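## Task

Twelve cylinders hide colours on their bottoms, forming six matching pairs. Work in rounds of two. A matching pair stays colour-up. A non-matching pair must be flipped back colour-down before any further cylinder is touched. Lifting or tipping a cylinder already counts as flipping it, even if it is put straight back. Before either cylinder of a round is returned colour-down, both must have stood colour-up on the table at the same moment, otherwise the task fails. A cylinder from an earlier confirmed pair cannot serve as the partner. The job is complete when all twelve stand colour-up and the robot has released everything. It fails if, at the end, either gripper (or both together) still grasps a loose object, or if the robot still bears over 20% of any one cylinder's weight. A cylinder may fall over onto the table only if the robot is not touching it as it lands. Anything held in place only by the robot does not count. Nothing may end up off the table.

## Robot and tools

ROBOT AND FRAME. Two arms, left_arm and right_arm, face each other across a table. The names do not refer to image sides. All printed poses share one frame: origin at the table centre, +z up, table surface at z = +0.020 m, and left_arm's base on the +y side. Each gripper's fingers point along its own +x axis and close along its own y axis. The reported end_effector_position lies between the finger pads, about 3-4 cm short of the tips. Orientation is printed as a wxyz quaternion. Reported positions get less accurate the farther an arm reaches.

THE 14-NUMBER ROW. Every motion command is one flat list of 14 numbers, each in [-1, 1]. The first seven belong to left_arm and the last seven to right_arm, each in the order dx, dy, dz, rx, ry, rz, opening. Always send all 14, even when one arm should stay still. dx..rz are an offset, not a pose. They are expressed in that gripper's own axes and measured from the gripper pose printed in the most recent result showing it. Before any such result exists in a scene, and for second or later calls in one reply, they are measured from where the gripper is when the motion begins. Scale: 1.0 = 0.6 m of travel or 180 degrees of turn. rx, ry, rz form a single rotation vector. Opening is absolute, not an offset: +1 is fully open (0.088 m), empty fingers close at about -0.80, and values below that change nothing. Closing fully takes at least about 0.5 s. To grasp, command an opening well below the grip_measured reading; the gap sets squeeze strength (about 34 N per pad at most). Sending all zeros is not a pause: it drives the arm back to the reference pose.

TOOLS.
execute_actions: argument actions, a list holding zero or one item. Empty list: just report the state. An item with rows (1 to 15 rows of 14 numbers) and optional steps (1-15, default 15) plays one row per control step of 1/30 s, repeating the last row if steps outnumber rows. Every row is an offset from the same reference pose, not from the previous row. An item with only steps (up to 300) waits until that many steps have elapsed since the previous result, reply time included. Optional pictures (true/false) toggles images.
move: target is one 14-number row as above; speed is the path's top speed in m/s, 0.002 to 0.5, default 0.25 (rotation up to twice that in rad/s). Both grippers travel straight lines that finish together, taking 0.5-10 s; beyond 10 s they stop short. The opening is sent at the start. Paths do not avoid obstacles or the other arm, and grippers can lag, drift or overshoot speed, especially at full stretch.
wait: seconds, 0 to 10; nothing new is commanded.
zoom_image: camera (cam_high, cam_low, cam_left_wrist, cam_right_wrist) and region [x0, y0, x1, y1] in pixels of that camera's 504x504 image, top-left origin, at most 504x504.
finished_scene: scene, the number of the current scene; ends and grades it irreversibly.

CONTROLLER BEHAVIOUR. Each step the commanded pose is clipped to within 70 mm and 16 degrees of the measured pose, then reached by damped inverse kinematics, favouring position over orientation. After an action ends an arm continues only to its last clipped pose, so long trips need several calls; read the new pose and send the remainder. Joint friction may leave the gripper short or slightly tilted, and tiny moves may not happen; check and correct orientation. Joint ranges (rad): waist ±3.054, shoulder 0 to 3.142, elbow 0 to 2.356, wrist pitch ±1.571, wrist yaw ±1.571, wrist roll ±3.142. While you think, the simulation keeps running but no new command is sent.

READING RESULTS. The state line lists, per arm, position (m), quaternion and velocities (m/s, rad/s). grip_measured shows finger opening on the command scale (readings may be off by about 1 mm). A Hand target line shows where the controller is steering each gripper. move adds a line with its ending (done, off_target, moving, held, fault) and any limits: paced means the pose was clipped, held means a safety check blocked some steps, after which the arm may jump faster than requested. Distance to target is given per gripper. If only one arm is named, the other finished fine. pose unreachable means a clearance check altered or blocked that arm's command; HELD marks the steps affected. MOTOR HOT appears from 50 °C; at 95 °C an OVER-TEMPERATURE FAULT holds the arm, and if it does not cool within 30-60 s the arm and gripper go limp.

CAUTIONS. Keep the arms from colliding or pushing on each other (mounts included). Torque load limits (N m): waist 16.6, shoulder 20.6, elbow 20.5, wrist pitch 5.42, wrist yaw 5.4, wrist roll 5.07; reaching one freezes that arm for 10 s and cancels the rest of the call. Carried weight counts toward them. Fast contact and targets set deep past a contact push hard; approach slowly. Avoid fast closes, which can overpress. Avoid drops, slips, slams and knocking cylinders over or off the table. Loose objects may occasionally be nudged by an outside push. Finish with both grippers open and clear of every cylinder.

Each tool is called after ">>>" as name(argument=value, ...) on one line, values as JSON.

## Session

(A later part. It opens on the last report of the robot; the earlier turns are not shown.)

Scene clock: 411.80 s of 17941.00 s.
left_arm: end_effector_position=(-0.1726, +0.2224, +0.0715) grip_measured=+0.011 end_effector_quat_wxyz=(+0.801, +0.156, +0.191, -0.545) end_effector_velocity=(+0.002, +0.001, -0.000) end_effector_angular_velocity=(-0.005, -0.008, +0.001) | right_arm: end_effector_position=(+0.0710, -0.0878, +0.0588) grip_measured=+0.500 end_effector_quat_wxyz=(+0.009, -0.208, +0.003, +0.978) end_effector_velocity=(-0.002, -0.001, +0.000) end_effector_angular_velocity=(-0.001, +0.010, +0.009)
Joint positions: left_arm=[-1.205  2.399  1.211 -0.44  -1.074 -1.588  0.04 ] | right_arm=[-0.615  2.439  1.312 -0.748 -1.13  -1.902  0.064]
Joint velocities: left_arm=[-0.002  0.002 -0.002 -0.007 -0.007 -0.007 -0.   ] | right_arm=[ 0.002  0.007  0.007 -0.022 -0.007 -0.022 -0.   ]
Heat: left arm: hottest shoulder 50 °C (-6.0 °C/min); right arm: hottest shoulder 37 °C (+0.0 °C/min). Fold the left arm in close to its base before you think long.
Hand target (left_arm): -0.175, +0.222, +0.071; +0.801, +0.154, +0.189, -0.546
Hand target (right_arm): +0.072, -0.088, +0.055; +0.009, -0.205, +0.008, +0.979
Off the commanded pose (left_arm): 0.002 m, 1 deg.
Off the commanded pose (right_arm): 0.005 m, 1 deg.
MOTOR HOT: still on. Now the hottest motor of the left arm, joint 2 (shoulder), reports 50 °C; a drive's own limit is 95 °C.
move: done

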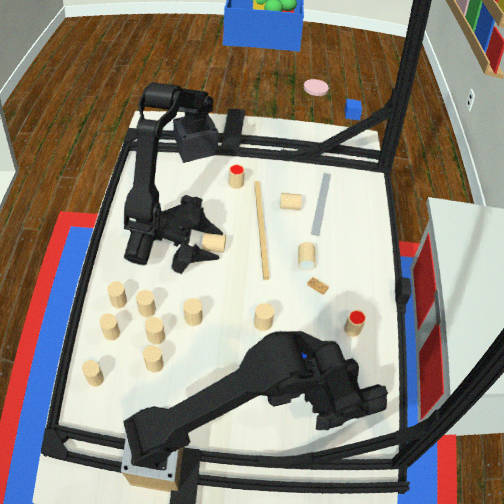

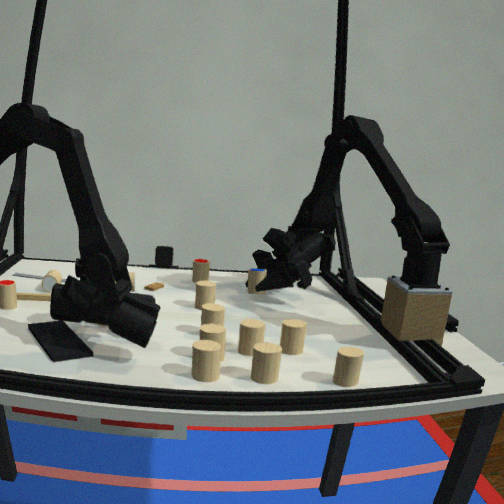

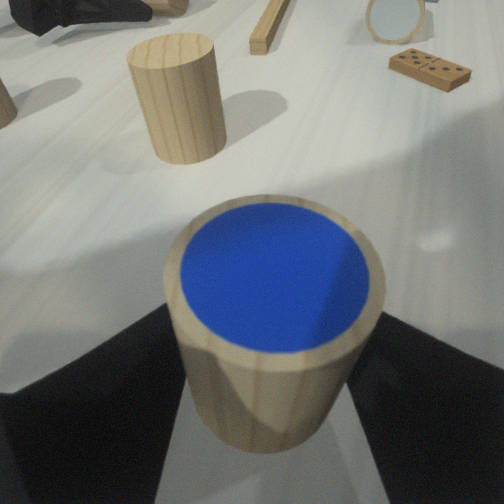

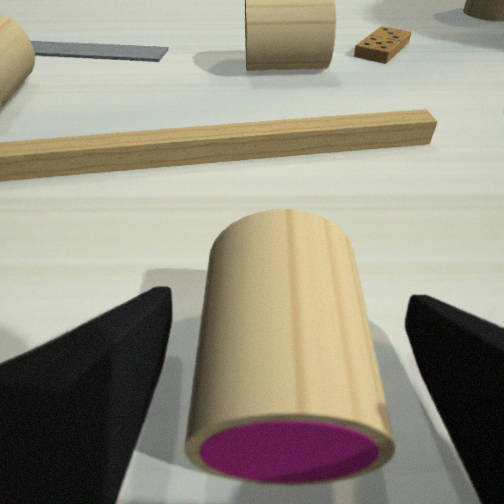

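Right adjust slightly while left lowers; then close.

>>> move(target=[0.012,0,-0.023,-0.006,-0.004,0,-0.3, 0.006,0.004,-0.006,0,0,0,0.5], speed=0.04)

>>> execute_actions(actions=[{"rows":[[0,0,0,0,0,0,0.3, 0,0,0,0,0,0,-0.3]],"steps":8}], pictures=false)

>>> move(target=[0,0,0,0,0,0,0.3, -0.033,0,0.07,0,0,0,-0.3], speed=0.2)

>>> move(target=[0,0,0,0,0,0,0.3, 0.035,0,-0.005,0,0.5,0,-0.3], speed=0.5)

>>> move(target=[0,0,0,0,0,0,0.3, 0.029,0,0.013,0.002,0.003,-0.005,-0.3], speed=0.04)

Scene clock: 419.43 s of 17941.00 s.
left_arm: end_effector_position=(-0.1709, +0.2225, +0.0592) grip_measured=+0.010 end_effector_quat_wxyz=(+0.804, +0.145, +0.191, -0.544) end_effector_velocity=(+0.003, -0.001, +0.002) end_effector_angular_velocity=(-0.019, -0.013, +0.004) | right_arm: end_effector_position=(+0.0705, -0.0876, +0.0560) grip_measured=+0.500 end_effector_quat_wxyz=(+0.010, -0.209, -0.002, +0.978) end_effector_velocity=(+0.002, -0.000, +0.001) end_effector_angular_velocity=(+0.010, +0.006, -0.006)
Joint positions: left_arm=[-1.206  2.44   1.212 -0.405 -1.087 -1.612  0.04 ] | right_arm=[-0.613  2.442  1.303 -0.721 -1.131 -1.896  0.064]
Joint velocities: left_arm=[ 0.002  0.002 -0.002 -0.007 -0.022 -0.007  0.   ] | right_arm=[-0.007 -0.002 -0.007  0.007 -0.007 -0.007 -0.   ]
Heat: left arm: hottest shoulder 49 °C (-5.1 °C/min); right arm: hottest shoulder 37 °C (+1.0 °C/min). Fold the left arm in close to its base before you think long.
Hand target (left_arm): -0.172, +0.223, +0.056; +0.804, +0.145, +0.191, -0.544
Hand target (right_arm): +0.069, -0.090, +0.054; +0.009, -0.208, +0.003, +0.978
Off the commanded pose (left_arm): 0.004 m, 0 deg.
Off the commanded pose (right_arm): 0.004 m, 1 deg.
MOTOR HOT: still on. Now the hottest motor of the left arm, joint 2 (shoulder), reports 49 °C; a drive's own limit is 95 °C.
move: done

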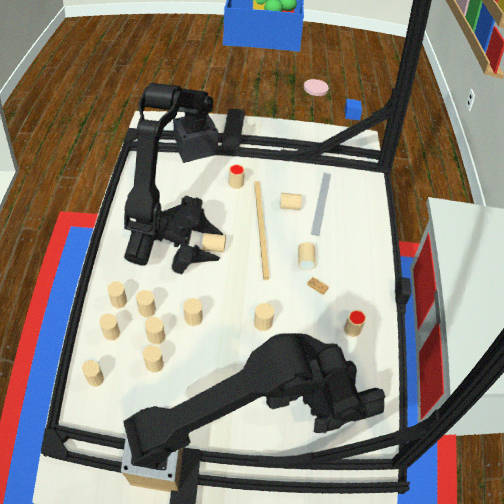

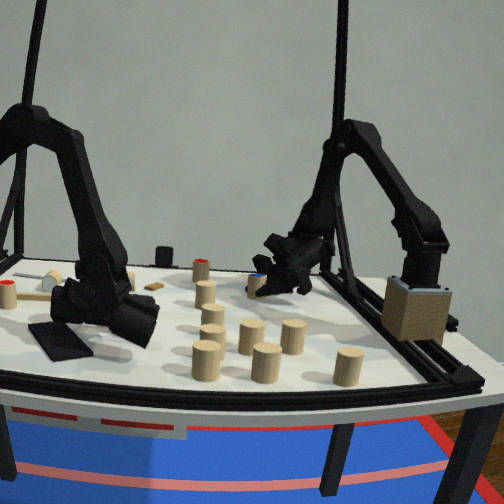

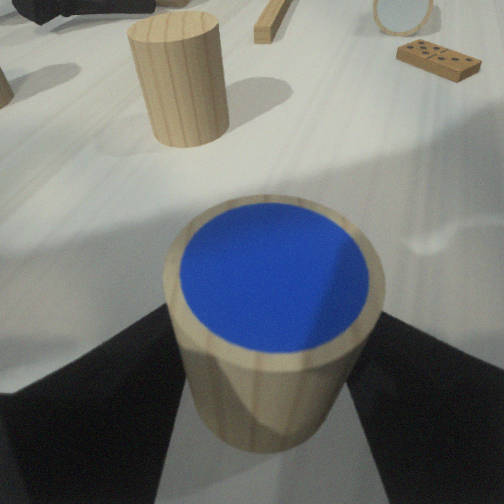

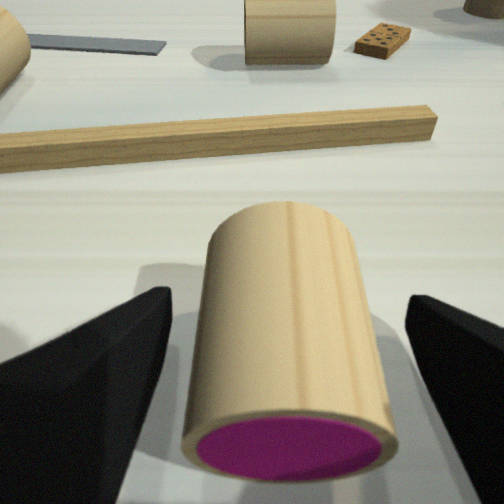

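Scene clock: 419.70 s of 17941.00 s.
left_arm: end_effector_position=(-0.1708, +0.2225, +0.0591) grip_measured=+0.261 end_effector_quat_wxyz=(+0.804, +0.145, +0.191, -0.544) end_effector_velocity=(+0.002, +0.001, -0.000) end_effector_angular_velocity=(-0.010, +0.004, +0.007) | right_arm: end_effector_position=(+0.0703, -0.0876, +0.0564) grip_measured=+0.000 end_effector_quat_wxyz=(+0.011, -0.207, -0.001, +0.978) end_effector_velocity=(-0.001, +0.001, +0.001) end_effector_angular_velocity=(+0.015, +0.006, +0.003)
Joint positions: left_arm=[-1.206  2.44   1.212 -0.405 -1.087 -1.612  0.052] | right_arm=[-0.613  2.442  1.303 -0.722 -1.133 -1.896  0.039]
Joint velocities: left_arm=[-0.002  0.002 -0.002 -0.007 -0.007 -0.022  0.019] | right_arm=[ 0.002 -0.002 -0.002  0.007 -0.007 -0.007 -0.   ]
Heat: left arm: hottest shoulder 49 °C (-5.0 °C/min); right arm: hottest shoulder 37 °C (+1.0 °C/min). Fold the left arm in close to its base before you think long.
Hand target (left_arm): -0.171, +0.222, +0.059; +0.804, +0.145, +0.191, -0.544
Hand target (right_arm): +0.070, -0.088, +0.056; +0.010, -0.209, -0.002, +0.978
Off the commanded pose (left_arm): 0.000 m, 0 deg.
Off the commanded pose (right_arm): 0.000 m, 0 deg.
MOTOR HOT: still on. Now the hottest motor of the left arm, joint 2 (shoulder), reports 49 °C; a drive's own limit is 95 °C.
Steps of this call (steps 1 to 8: all 8 steps of this action). Readings (end_effector_position):
1: left_arm (-0.1708, +0.2225, +0.0591) | right_arm (+0.0705, -0.0876, +0.0560)
2: left_arm (-0.1708, +0.2225, +0.0591) | right_arm (+0.0705, -0.0876, +0.0560)
4: left_arm (-0.1708, +0.2225, +0.0591) | right_arm (+0.0705, -0.0876, +0.0560)
8: the state above

Scene clock: 420.83 s of 17941.00 s.
left_arm: end_effector_position=(-0.1708, +0.2225, +0.0591) grip_measured=+0.300 end_effector_quat_wxyz=(+0.804, +0.145, +0.191, -0.544) end_effector_velocity=(-0.002, +0.001, +0.002) end_effector_angular_velocity=(-0.013, +0.013, +0.002) | right_arm: end_effector_position=(+0.0700, -0.0899, +0.0965) grip_measured=+0.000 end_effector_quat_wxyz=(+0.008, -0.206, +0.007, +0.978) end_effector_velocity=(+0.000, -0.001, +0.002) end_effector_angular_velocity=(+0.001, +0.008, -0.002)
Joint positions: left_arm=[-1.206  2.44   1.212 -0.405 -1.087 -1.612  0.054] | right_arm=[-0.613  2.331  1.3   -0.85  -1.133 -1.898  0.039]
Joint velocities: left_arm=[-0.007 -0.002  0.002 -0.007 -0.007 -0.022  0.   ] | right_arm=[-0.002 -0.002 -0.002 -0.007 -0.007 -0.007  0.   ]
Heat: left arm: hottest shoulder 49 °C (-5.0 °C/min); right arm: hottest shoulder 37 °C (+2.0 °C/min). Fold the left arm in close to its base before you think long.
Hand target (left_arm): -0.171, +0.222, +0.059; +0.804, +0.145, +0.191, -0.544
Hand target (right_arm): +0.071, -0.088, +0.103; +0.011, -0.208, -0.001, +0.978
Off the commanded pose (left_arm): 0.000 m, 0 deg.
Off the commanded pose (right_arm): 0.007 m, 1 deg.
MOTOR HOT: still on. Now the hottest motor of the left arm, joint 2 (shoulder), reports 49 °C; a drive's own limit is 95 °C.
move: done

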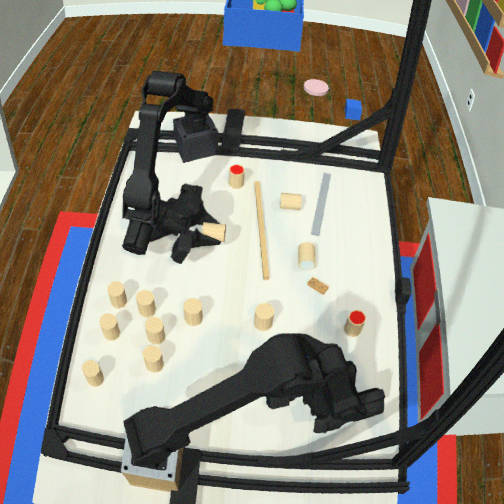

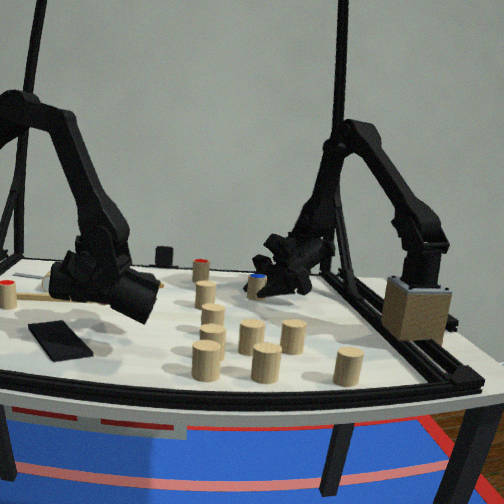

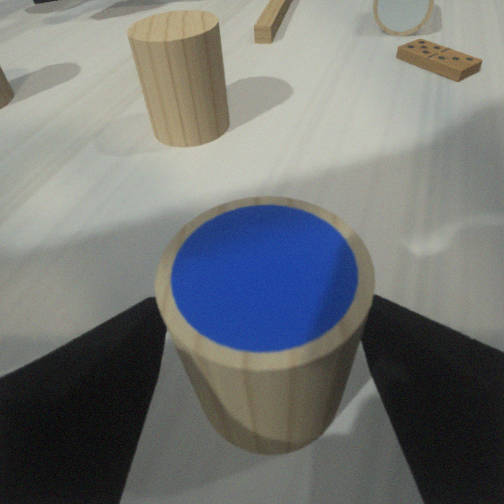

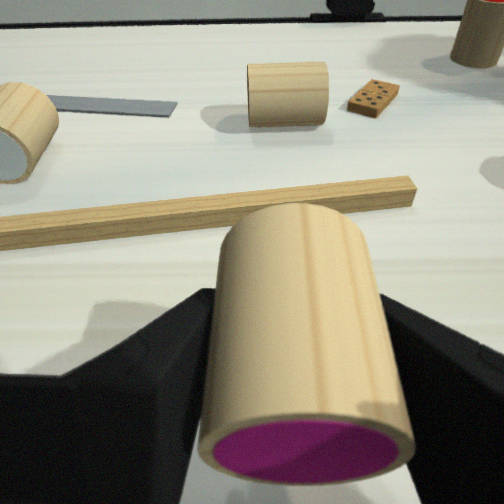

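Scene clock: 423.00 s of 17941.00 s.
left_arm: end_effector_position=(-0.1708, +0.2225, +0.0591) grip_measured=+0.300 end_effector_quat_wxyz=(+0.804, +0.145, +0.191, -0.544) end_effector_velocity=(+0.002, -0.001, +0.002) end_effector_angular_velocity=(-0.002, -0.015, -0.001) | right_arm: end_effector_position=(+0.0512, -0.0916, +0.0873) grip_measured=+0.000 end_effector_quat_wxyz=(+0.004, -0.834, +0.010, +0.552) end_effector_velocity=(+0.004, -0.001, +0.002) end_effector_angular_velocity=(-0.016, -0.013, +0.001)
Joint positions: left_arm=[-1.206  2.44   1.212 -0.405 -1.087 -1.612  0.054] | right_arm=[-0.036  2.239  1.482 -0.998  0.359 -1.097  0.039]
Joint velocities: left_arm=[ 0.002 -0.002 -0.002 -0.007 -0.007  0.007  0.   ] | right_arm=[-0.007  0.002  0.007 -0.022  0.007 -0.007 -0.   ]
Heat: left arm: hottest shoulder 49 °C (-4.0 °C/min); right arm: hottest shoulder 38 °C (+3.0 °C/min). Fold the left arm in close to its base before you think long.
Hand target (left_arm): -0.171, +0.222, +0.059; +0.804, +0.145, +0.191, -0.544
Hand target (right_arm): +0.051, -0.091, +0.084; -0.002, +0.836, -0.011, -0.548
Off the commanded pose (left_arm): 0.000 m, 0 deg.
Off the commanded pose (right_arm): 0.003 m, 1 deg.
MOTOR HOT: still on. Now the hottest motor of the left arm, joint 2 (shoulder), reports 49 °C; a drive's own limit is 95 °C.
move: done

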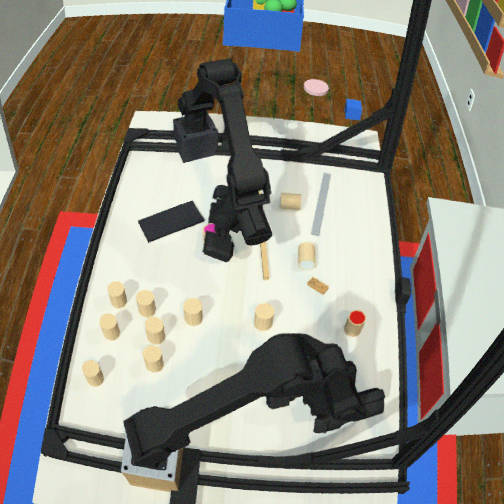

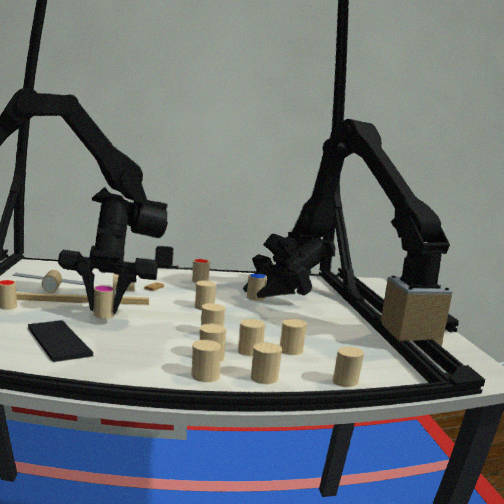

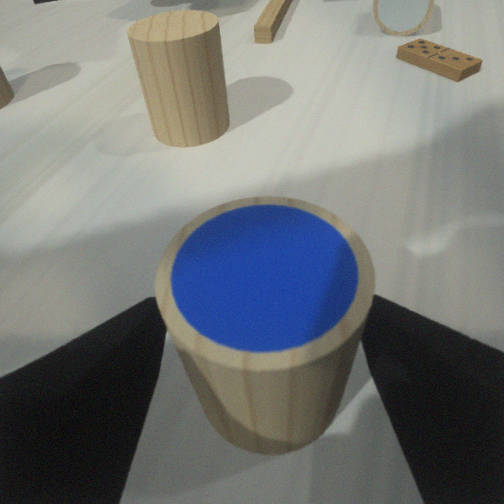

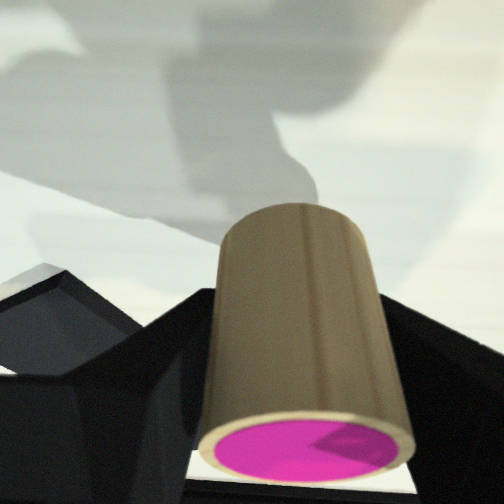

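Scene clock: 423.80 s of 17941.00 s.
left_arm: end_effector_position=(-0.1708, +0.2225, +0.0591) grip_measured=+0.300 end_effector_quat_wxyz=(+0.804, +0.145, +0.191, -0.544) end_effector_velocity=(+0.002, +0.002, -0.001) end_effector_angular_velocity=(+0.012, -0.012, +0.001) | right_arm: end_effector_position=(+0.0497, -0.0883, +0.0743) grip_measured=+0.000 end_effector_quat_wxyz=(+0.017, -0.833, +0.002, +0.553) end_effector_velocity=(-0.002, -0.000, -0.001) end_effector_angular_velocity=(-0.005, +0.023, +0.001)
Joint positions: left_arm=[-1.206  2.44   1.212 -0.405 -1.087 -1.612  0.054] | right_arm=[-0.033  2.256  1.455 -0.927  0.369 -1.09   0.039]
Joint velocities: left_arm=[-0.002  0.002  0.002 -0.022  0.007 -0.007 -0.   ] | right_arm=[-0.002 -0.002 -0.002  0.007 -0.022 -0.007 -0.   ]
Heat: left arm: hottest shoulder 49 °C (-4.0 °C/min); right arm: hottest shoulder 38 °C (+3.0 °C/min). Fold the left arm in close to its base before you think long.
Hand target (left_arm): -0.171, +0.222, +0.059; +0.804, +0.145, +0.191, -0.544
Hand target (right_arm): +0.051, -0.092, +0.068; -0.011, +0.837, -0.005, -0.548
Off the commanded pose (left_arm): 0.000 m, 0 deg.
Off the commanded pose (right_arm): 0.007 m, 1 deg.
MOTOR HOT: still on. Now the hottest motor of the left arm, joint 2 (shoulder), reports 49 °C; a drive's own limit is 95 °C.
move: done

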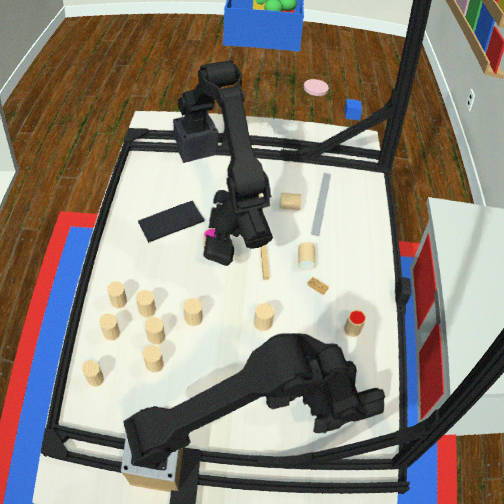

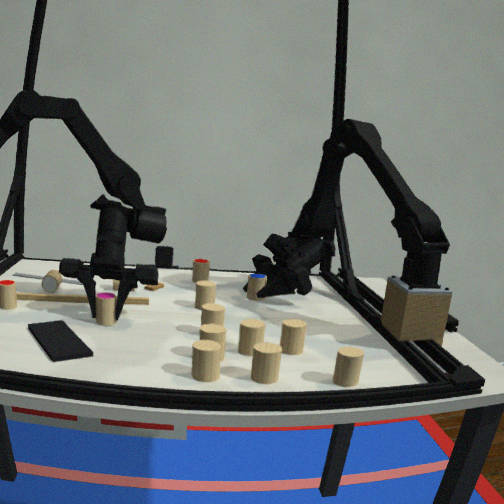

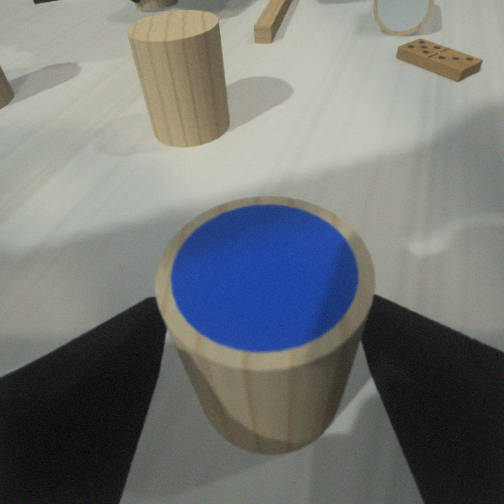

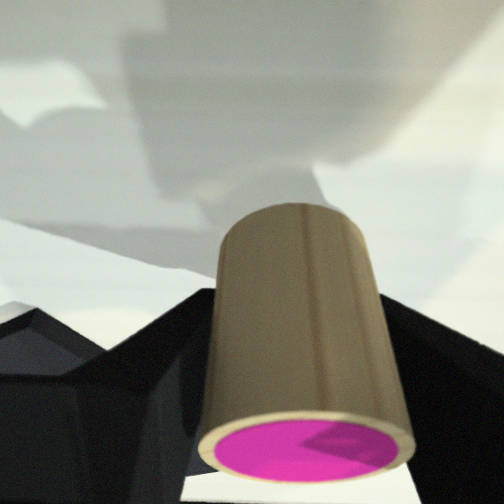

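>>> execute_actions(actions=[{"rows":[[0,0,0,0,0,0,0.3, 0.013,0.004,0.005,-0.002,0,0.004,-0.3],[0,0,0,0,0,0,0.3, 0.013,0.004,0.005,-0.002,0,0.004,-0.3],[0,0,0,0,0,0,0.3, 0.013,0.004,0.005,-0.002,0,0.004,-0.3],[0,0,0,0,0,0,0.3, 0.013,0.004,0.005,-0.002,0,0.004,-0.3],[0,0,0,0,0,0,0.3, 0.013,0.004,0.005,-0.002,0,0.004,-0.3],[0,0,0,0,0,0,0.3, 0.013,0.004,0.005,-0.002,0,0.004,-0.3],[0,0,0,0,0,0,0.3, 0.013,0.004,0.005,-0.002,0,0.004,-0.3],[0,0,0,0,0,0,0.3, 0.004,0.002,0.002,-0.002,0,0.004,0.3]],"steps":14}])

Scene clock: 432.77 s of 17941.00 s.
left_arm: end_effector_position=(-0.1707, +0.2225, +0.0590) grip_measured=+0.300 end_effector_quat_wxyz=(+0.804, +0.145, +0.190, -0.544) end_effector_velocity=(+0.001, -0.002, +0.004) end_effector_angular_velocity=(-0.022, -0.004, +0.004) | right_arm: end_effector_position=(+0.0499, -0.0896, +0.0733) grip_measured=+0.248 end_effector_quat_wxyz=(+0.014, -0.833, +0.004, +0.553) end_effector_velocity=(+0.002, -0.010, +0.003) end_effector_angular_velocity=(-0.048, -0.013, +0.008)
Joint positions: left_arm=[-1.206  2.441  1.212 -0.405 -1.087 -1.612  0.054] | right_arm=[-0.033  2.259  1.454 -0.93   0.367 -1.09   0.051]
Joint velocities: left_arm=[ 0.002 -0.002  0.002 -0.007 -0.022 -0.007 -0.   ] | right_arm=[ 0.002 -0.007 -0.002 -0.051 -0.007 -0.007  0.025]
Heat: left arm: hottest shoulder 49 °C (-3.0 °C/min); right arm: hottest shoulder 38 °C (+3.0 °C/min). Fold the left arm in close to its base before you think long.
Hand target (left_arm): -0.171, +0.223, +0.059; +0.804, +0.145, +0.191, -0.544
Hand target (right_arm): +0.050, -0.089, +0.072; -0.011, +0.833, -0.005, -0.553
Off the commanded pose (left_arm): 0.000 m, 0 deg.
Off the commanded pose (right_arm): 0.002 m, 0 deg.
MOTOR HOT: still on. Now the hottest motor of the left arm, joint 2 (shoulder), reports 49 °C; a drive's own limit is 95 °C.
Steps of this call (steps 1 to 255: nothing new was sent; steps 256 to 269: all 14 steps of this action). Readings (end_effector_position):
256: left_arm (-0.1707, +0.2225, +0.0590) | right_arm (+0.0497, -0.0884, +0.0735)
257: left_arm (-0.1707, +0.2225, +0.0590) | right_arm (+0.0495, -0.0878, +0.0734)
259: left_arm (-0.1707, +0.2225, +0.0590) | right_arm (+0.0492, -0.0871, +0.0732)
263: left_arm (-0.1707, +0.2225, +0.0590) | right_arm (+0.0489, -0.0871, +0.0729)
269: the state above

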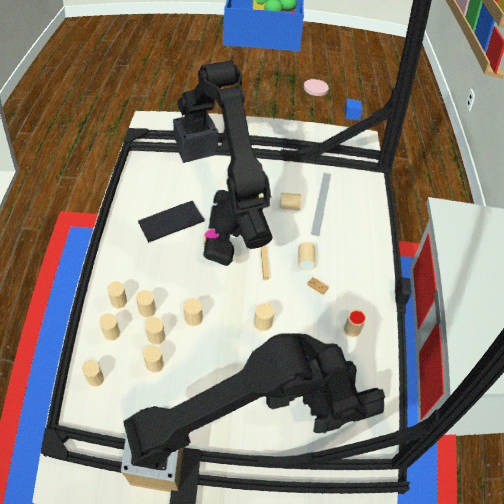

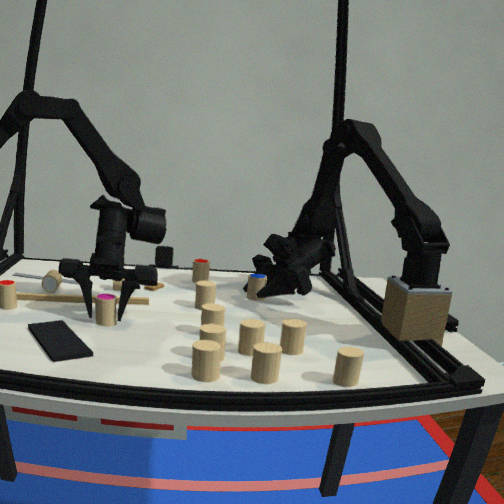

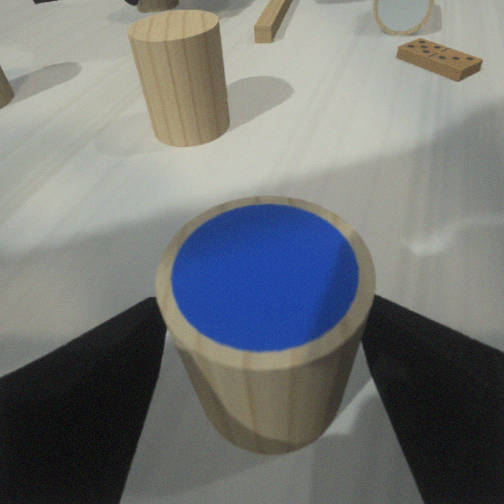

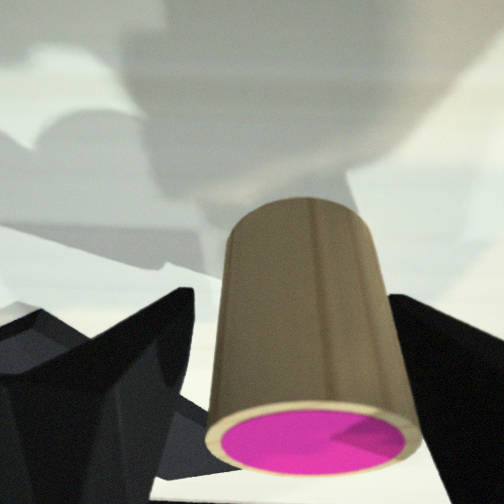

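>>> execute_actions(actions=[{"rows":[[0,0.002,0,0,0,0,-0.3, 0,-0.003,0,0,0,0,-0.3]],"steps":7}], pictures=false)

>>> move(target=[-0.024,0,0.044,0,0,0,-0.3, -0.05,0,-0.022,0,0,0,-0.3], speed=0.2)

>>> move(target=[-0.02,-0.01,-0.025,0,0.497,0,-0.3, 0.056,0,-0.006,0,-0.503,0,-0.3], speed=0.5)

>>> move(target=[0.022,0,0.011,0,0,0,-0.3, 0.016,0,-0.035,0,0,0,-0.3], speed=0.04)

Scene clock: 441.63 s of 17941.00 s.
left_arm: end_effector_position=(-0.1707, +0.2225, +0.0591) grip_measured=+0.018 end_effector_quat_wxyz=(+0.804, +0.145, +0.190, -0.544) end_effector_velocity=(+0.001, +0.002, -0.002) end_effector_angular_velocity=(+0.014, -0.015, -0.005) | right_arm: end_effector_position=(+0.0505, -0.0900, +0.0736) grip_measured=+0.000 end_effector_quat_wxyz=(+0.013, -0.834, +0.004, +0.551) end_effector_velocity=(+0.001, -0.002, +0.000) end_effector_angular_velocity=(-0.007, +0.004, -0.010)
Joint positions: left_arm=[-1.206  2.441  1.212 -0.404 -1.088 -1.612  0.04 ] | right_arm=[-0.033  2.259  1.455 -0.933  0.369 -1.09   0.039]
Joint velocities: left_arm=[-0.002  0.002 -0.002 -0.007  0.007  0.007 -0.   ] | right_arm=[-0.002 -0.002 -0.002 -0.007 -0.007  0.007 -0.   ]
Heat: left arm: hottest shoulder 49 °C (-3.0 °C/min); right arm: hottest shoulder 38 °C (+3.0 °C/min). Fold the left arm in close to its base before you think long.
Hand target (left_arm): -0.170, +0.223, +0.059; +0.804, +0.145, +0.190, -0.544
Hand target (right_arm): +0.050, -0.088, +0.073; -0.014, +0.833, -0.004, -0.553
Off the commanded pose (left_arm): 0.001 m, 0 deg.
Off the commanded pose (right_arm): 0.002 m, 0 deg.
MOTOR HOT: still on. Now the hottest motor of the left arm, joint 2 (shoulder), reports 49 °C; a drive's own limit is 95 °C.
Steps of this call (steps 1 to 90: nothing new was sent; then 5.63 s passed at rest; steps 91 to 97: all 7 steps of this action). Readings (end_effector_position):
91: left_arm (-0.1707, +0.2225, +0.0590) | right_arm (+0.0501, -0.0899, +0.0733)
92: left_arm (-0.1707, +0.2225, +0.0590) | right_arm (+0.0500, -0.0898, +0.0733)
94: left_arm (-0.1707, +0.2225, +0.0591) | right_arm (+0.0505, -0.0900, +0.0736)
97: the state above

Scene clock: 442.67 s of 17941.00 s.
left_arm: end_effector_position=(-0.1710, +0.2224, +0.0847) grip_measured=+0.017 end_effector_quat_wxyz=(+0.805, +0.149, +0.188, -0.543) end_effector_velocity=(+0.000, +0.000, +0.003) end_effector_angular_velocity=(-0.013, +0.013, +0.007) | right_arm: end_effector_position=(+0.0525, -0.0946, +0.0985) grip_measured=+0.000 end_effector_quat_wxyz=(+0.004, -0.837, +0.010, +0.547) end_effector_velocity=(+0.000, -0.001, +0.001) end_effector_angular_velocity=(-0.002, +0.005, -0.011)
Joint positions: left_arm=[-1.206  2.365  1.21  -0.488 -1.087 -1.612  0.04 ] | right_arm=[-0.033  2.213  1.484 -1.033  0.369 -1.09   0.039]
Joint velocities: left_arm=[-0.002 -0.007 -0.002 -0.007 -0.007 -0.022  0.   ] | right_arm=[-0.002 -0.002  0.002 -0.007 -0.007  0.007 -0.   ]
Heat: left arm: hottest shoulder 49 °C (-3.0 °C/min); right arm: hottest shoulder 38 °C (+3.0 °C/min). Fold the left arm in close to its base before you think long.
Hand target (left_arm): -0.172, +0.223, +0.089; +0.804, +0.145, +0.190, -0.544
Hand target (right_arm): +0.051, -0.091, +0.106; -0.013, +0.834, -0.004, -0.551
Off the commanded pose (left_arm): 0.004 m, 1 deg.
Off the commanded pose (right_arm): 0.009 m, 1 deg.
MOTOR HOT: still on. Now the hottest motor of the left arm, joint 2 (shoulder), reports 49 °C; a drive's own limit is 95 °C.
move: off_target (right_arm)

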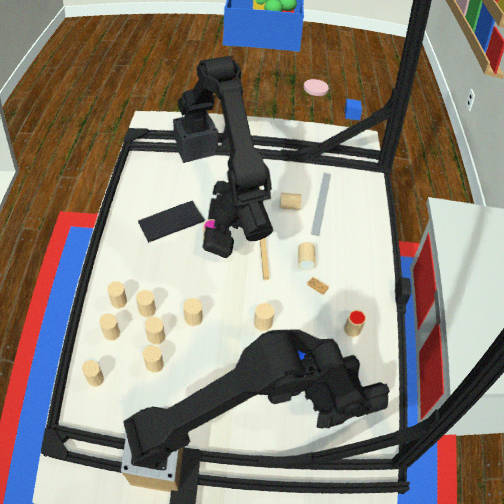

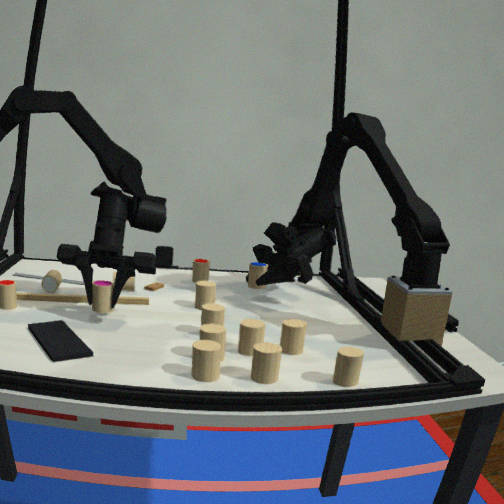

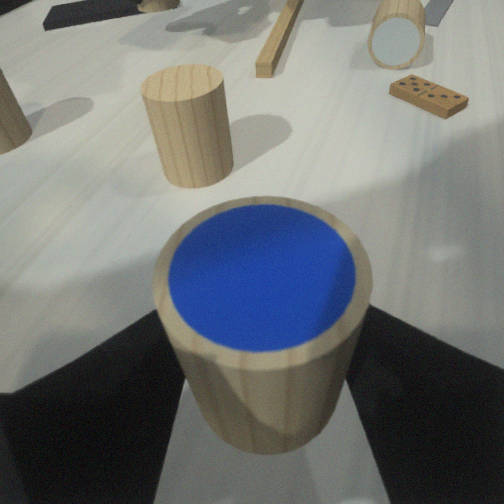

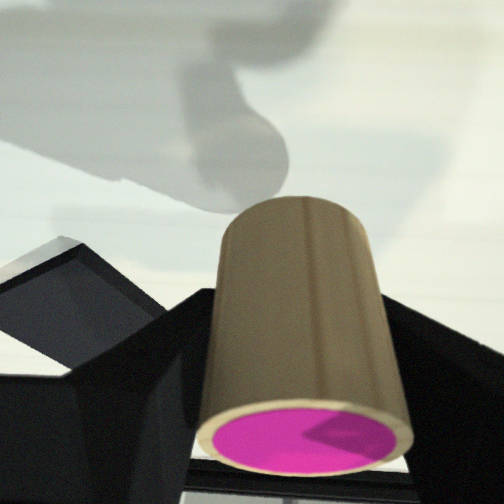

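Scene clock: 444.87 s of 17941.00 s.
left_arm: end_effector_position=(-0.1807, +0.2367, +0.0780) grip_measured=+0.017 end_effector_quat_wxyz=(+0.445, +0.487, +0.697, -0.282) end_effector_velocity=(+0.000, +0.003, +0.002) end_effector_angular_velocity=(+0.018, -0.009, +0.006) | right_arm: end_effector_position=(+0.0705, -0.0948, +0.0736) grip_measured=+0.000 end_effector_quat_wxyz=(+0.009, -0.207, +0.002, +0.978) end_effector_velocity=(-0.001, -0.003, +0.001) end_effector_angular_velocity=(-0.018, +0.027, -0.000)
Joint positions: left_arm=[-0.735  2.383  1.552 -0.989  0.396 -1.08   0.04 ] | right_arm=[-0.617  2.38   1.271 -0.77  -1.131 -1.91   0.039]
Joint velocities: left_arm=[-0.002  0.002  0.007 -0.022  0.007 -0.007 -0.   ] | right_arm=[-0.002  0.012  0.007 -0.037 -0.022 -0.022 -0.   ]
Heat: left arm: hottest shoulder 49 °C (-2.0 °C/min); right arm: hottest shoulder 39 °C (+4.0 °C/min). Fold the left arm in close to its base before you think long.
Hand target (left_arm): -0.182, +0.235, +0.077; +0.443, +0.487, +0.698, -0.281
Hand target (right_arm): +0.071, -0.094, +0.071; +0.009, -0.204, +0.005, +0.979
Off the commanded pose (left_arm): 0.002 m, 1 deg.
Off the commanded pose (right_arm): 0.005 m, 1 deg.
MOTOR HOT: still on. Now the hottest motor of the left arm, joint 2 (shoulder), reports 49 °C; a drive's own limit is 95 °C.
move: done

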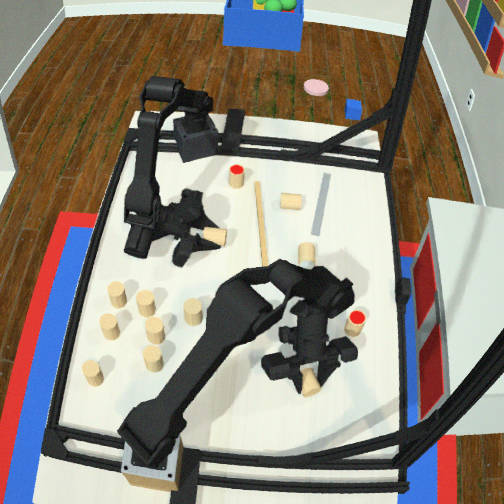

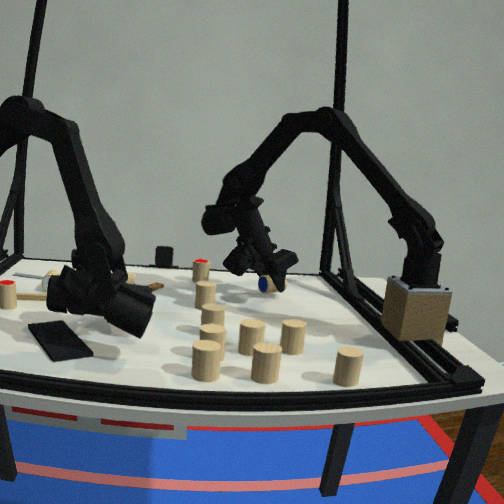

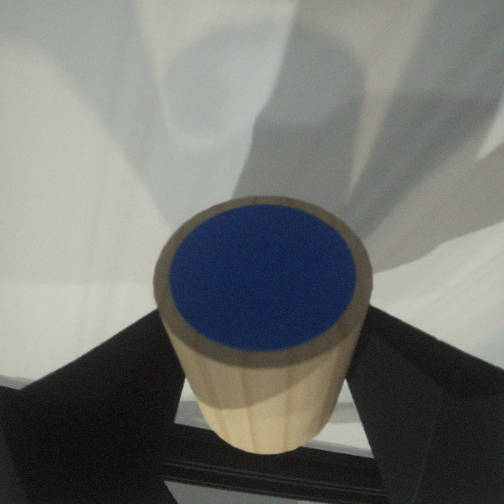

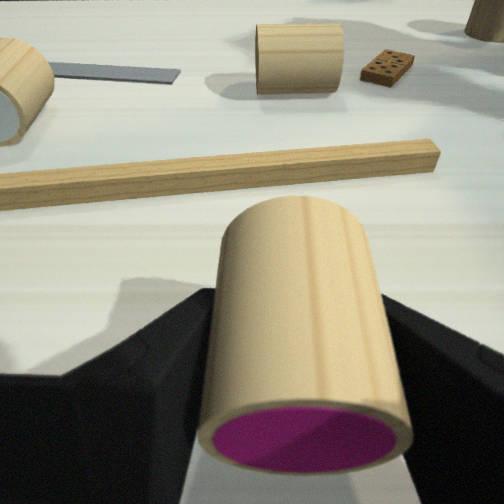

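Scene clock: 445.73 s of 17941.00 s.
left_arm: end_effector_position=(-0.1823, +0.2351, +0.0686) grip_measured=+0.017 end_effector_quat_wxyz=(+0.444, +0.484, +0.698, -0.286) end_effector_velocity=(-0.000, -0.001, -0.000) end_effector_angular_velocity=(-0.009, -0.003, +0.002) | right_arm: end_effector_position=(+0.0705, -0.0948, +0.0551) grip_measured=+0.000 end_effector_quat_wxyz=(+0.010, -0.207, -0.002, +0.978) end_effector_velocity=(+0.001, -0.001, -0.000) end_effector_angular_velocity=(-0.015, -0.006, -0.003)
Joint positions: left_arm=[-0.735  2.403  1.548 -0.954  0.396 -1.08   0.04 ] | right_arm=[-0.617  2.432  1.271 -0.711 -1.132 -1.91   0.039]
Joint velocities: left_arm=[-0.002 -0.002 -0.002  0.007 -0.007 -0.007 -0.   ] | right_arm=[-0.002 -0.002 -0.002 -0.007  0.007  0.007 -0.   ]
Heat: left arm: hottest shoulder 49 °C (-2.0 °C/min); right arm: hottest shoulder 39 °C (+4.0 °C/min). Fold the left arm in close to its base before you think long.
Hand target (left_arm): -0.180, +0.237, +0.063; +0.445, +0.487, +0.697, -0.282
Hand target (right_arm): +0.070, -0.095, +0.050; +0.009, -0.207, +0.001, +0.978
Off the commanded pose (left_arm): 0.006 m, 1 deg.
Off the commanded pose (right_arm): 0.005 m, 0 deg.
MOTOR HOT: still on. Now the hottest motor of the left arm, joint 2 (shoulder), reports 49 °C; a drive's own limit is 95 °C.
move: done

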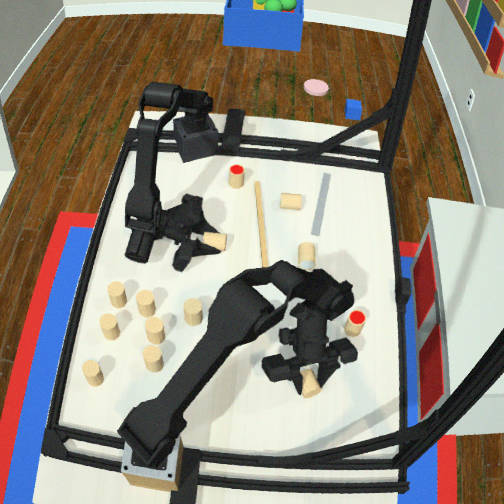

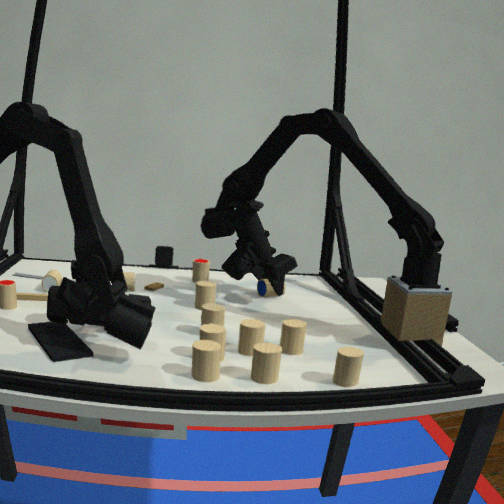

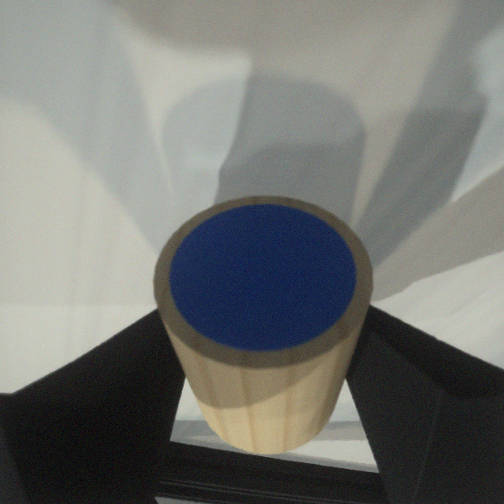

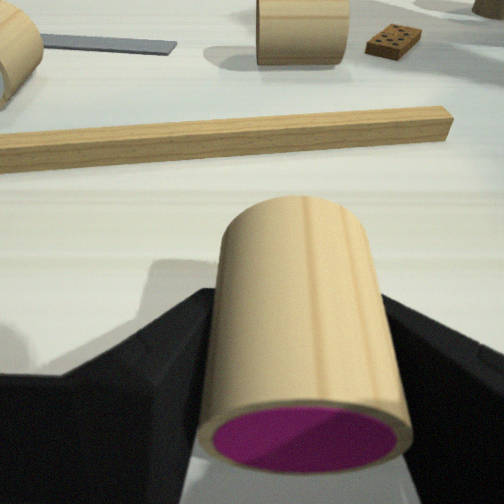

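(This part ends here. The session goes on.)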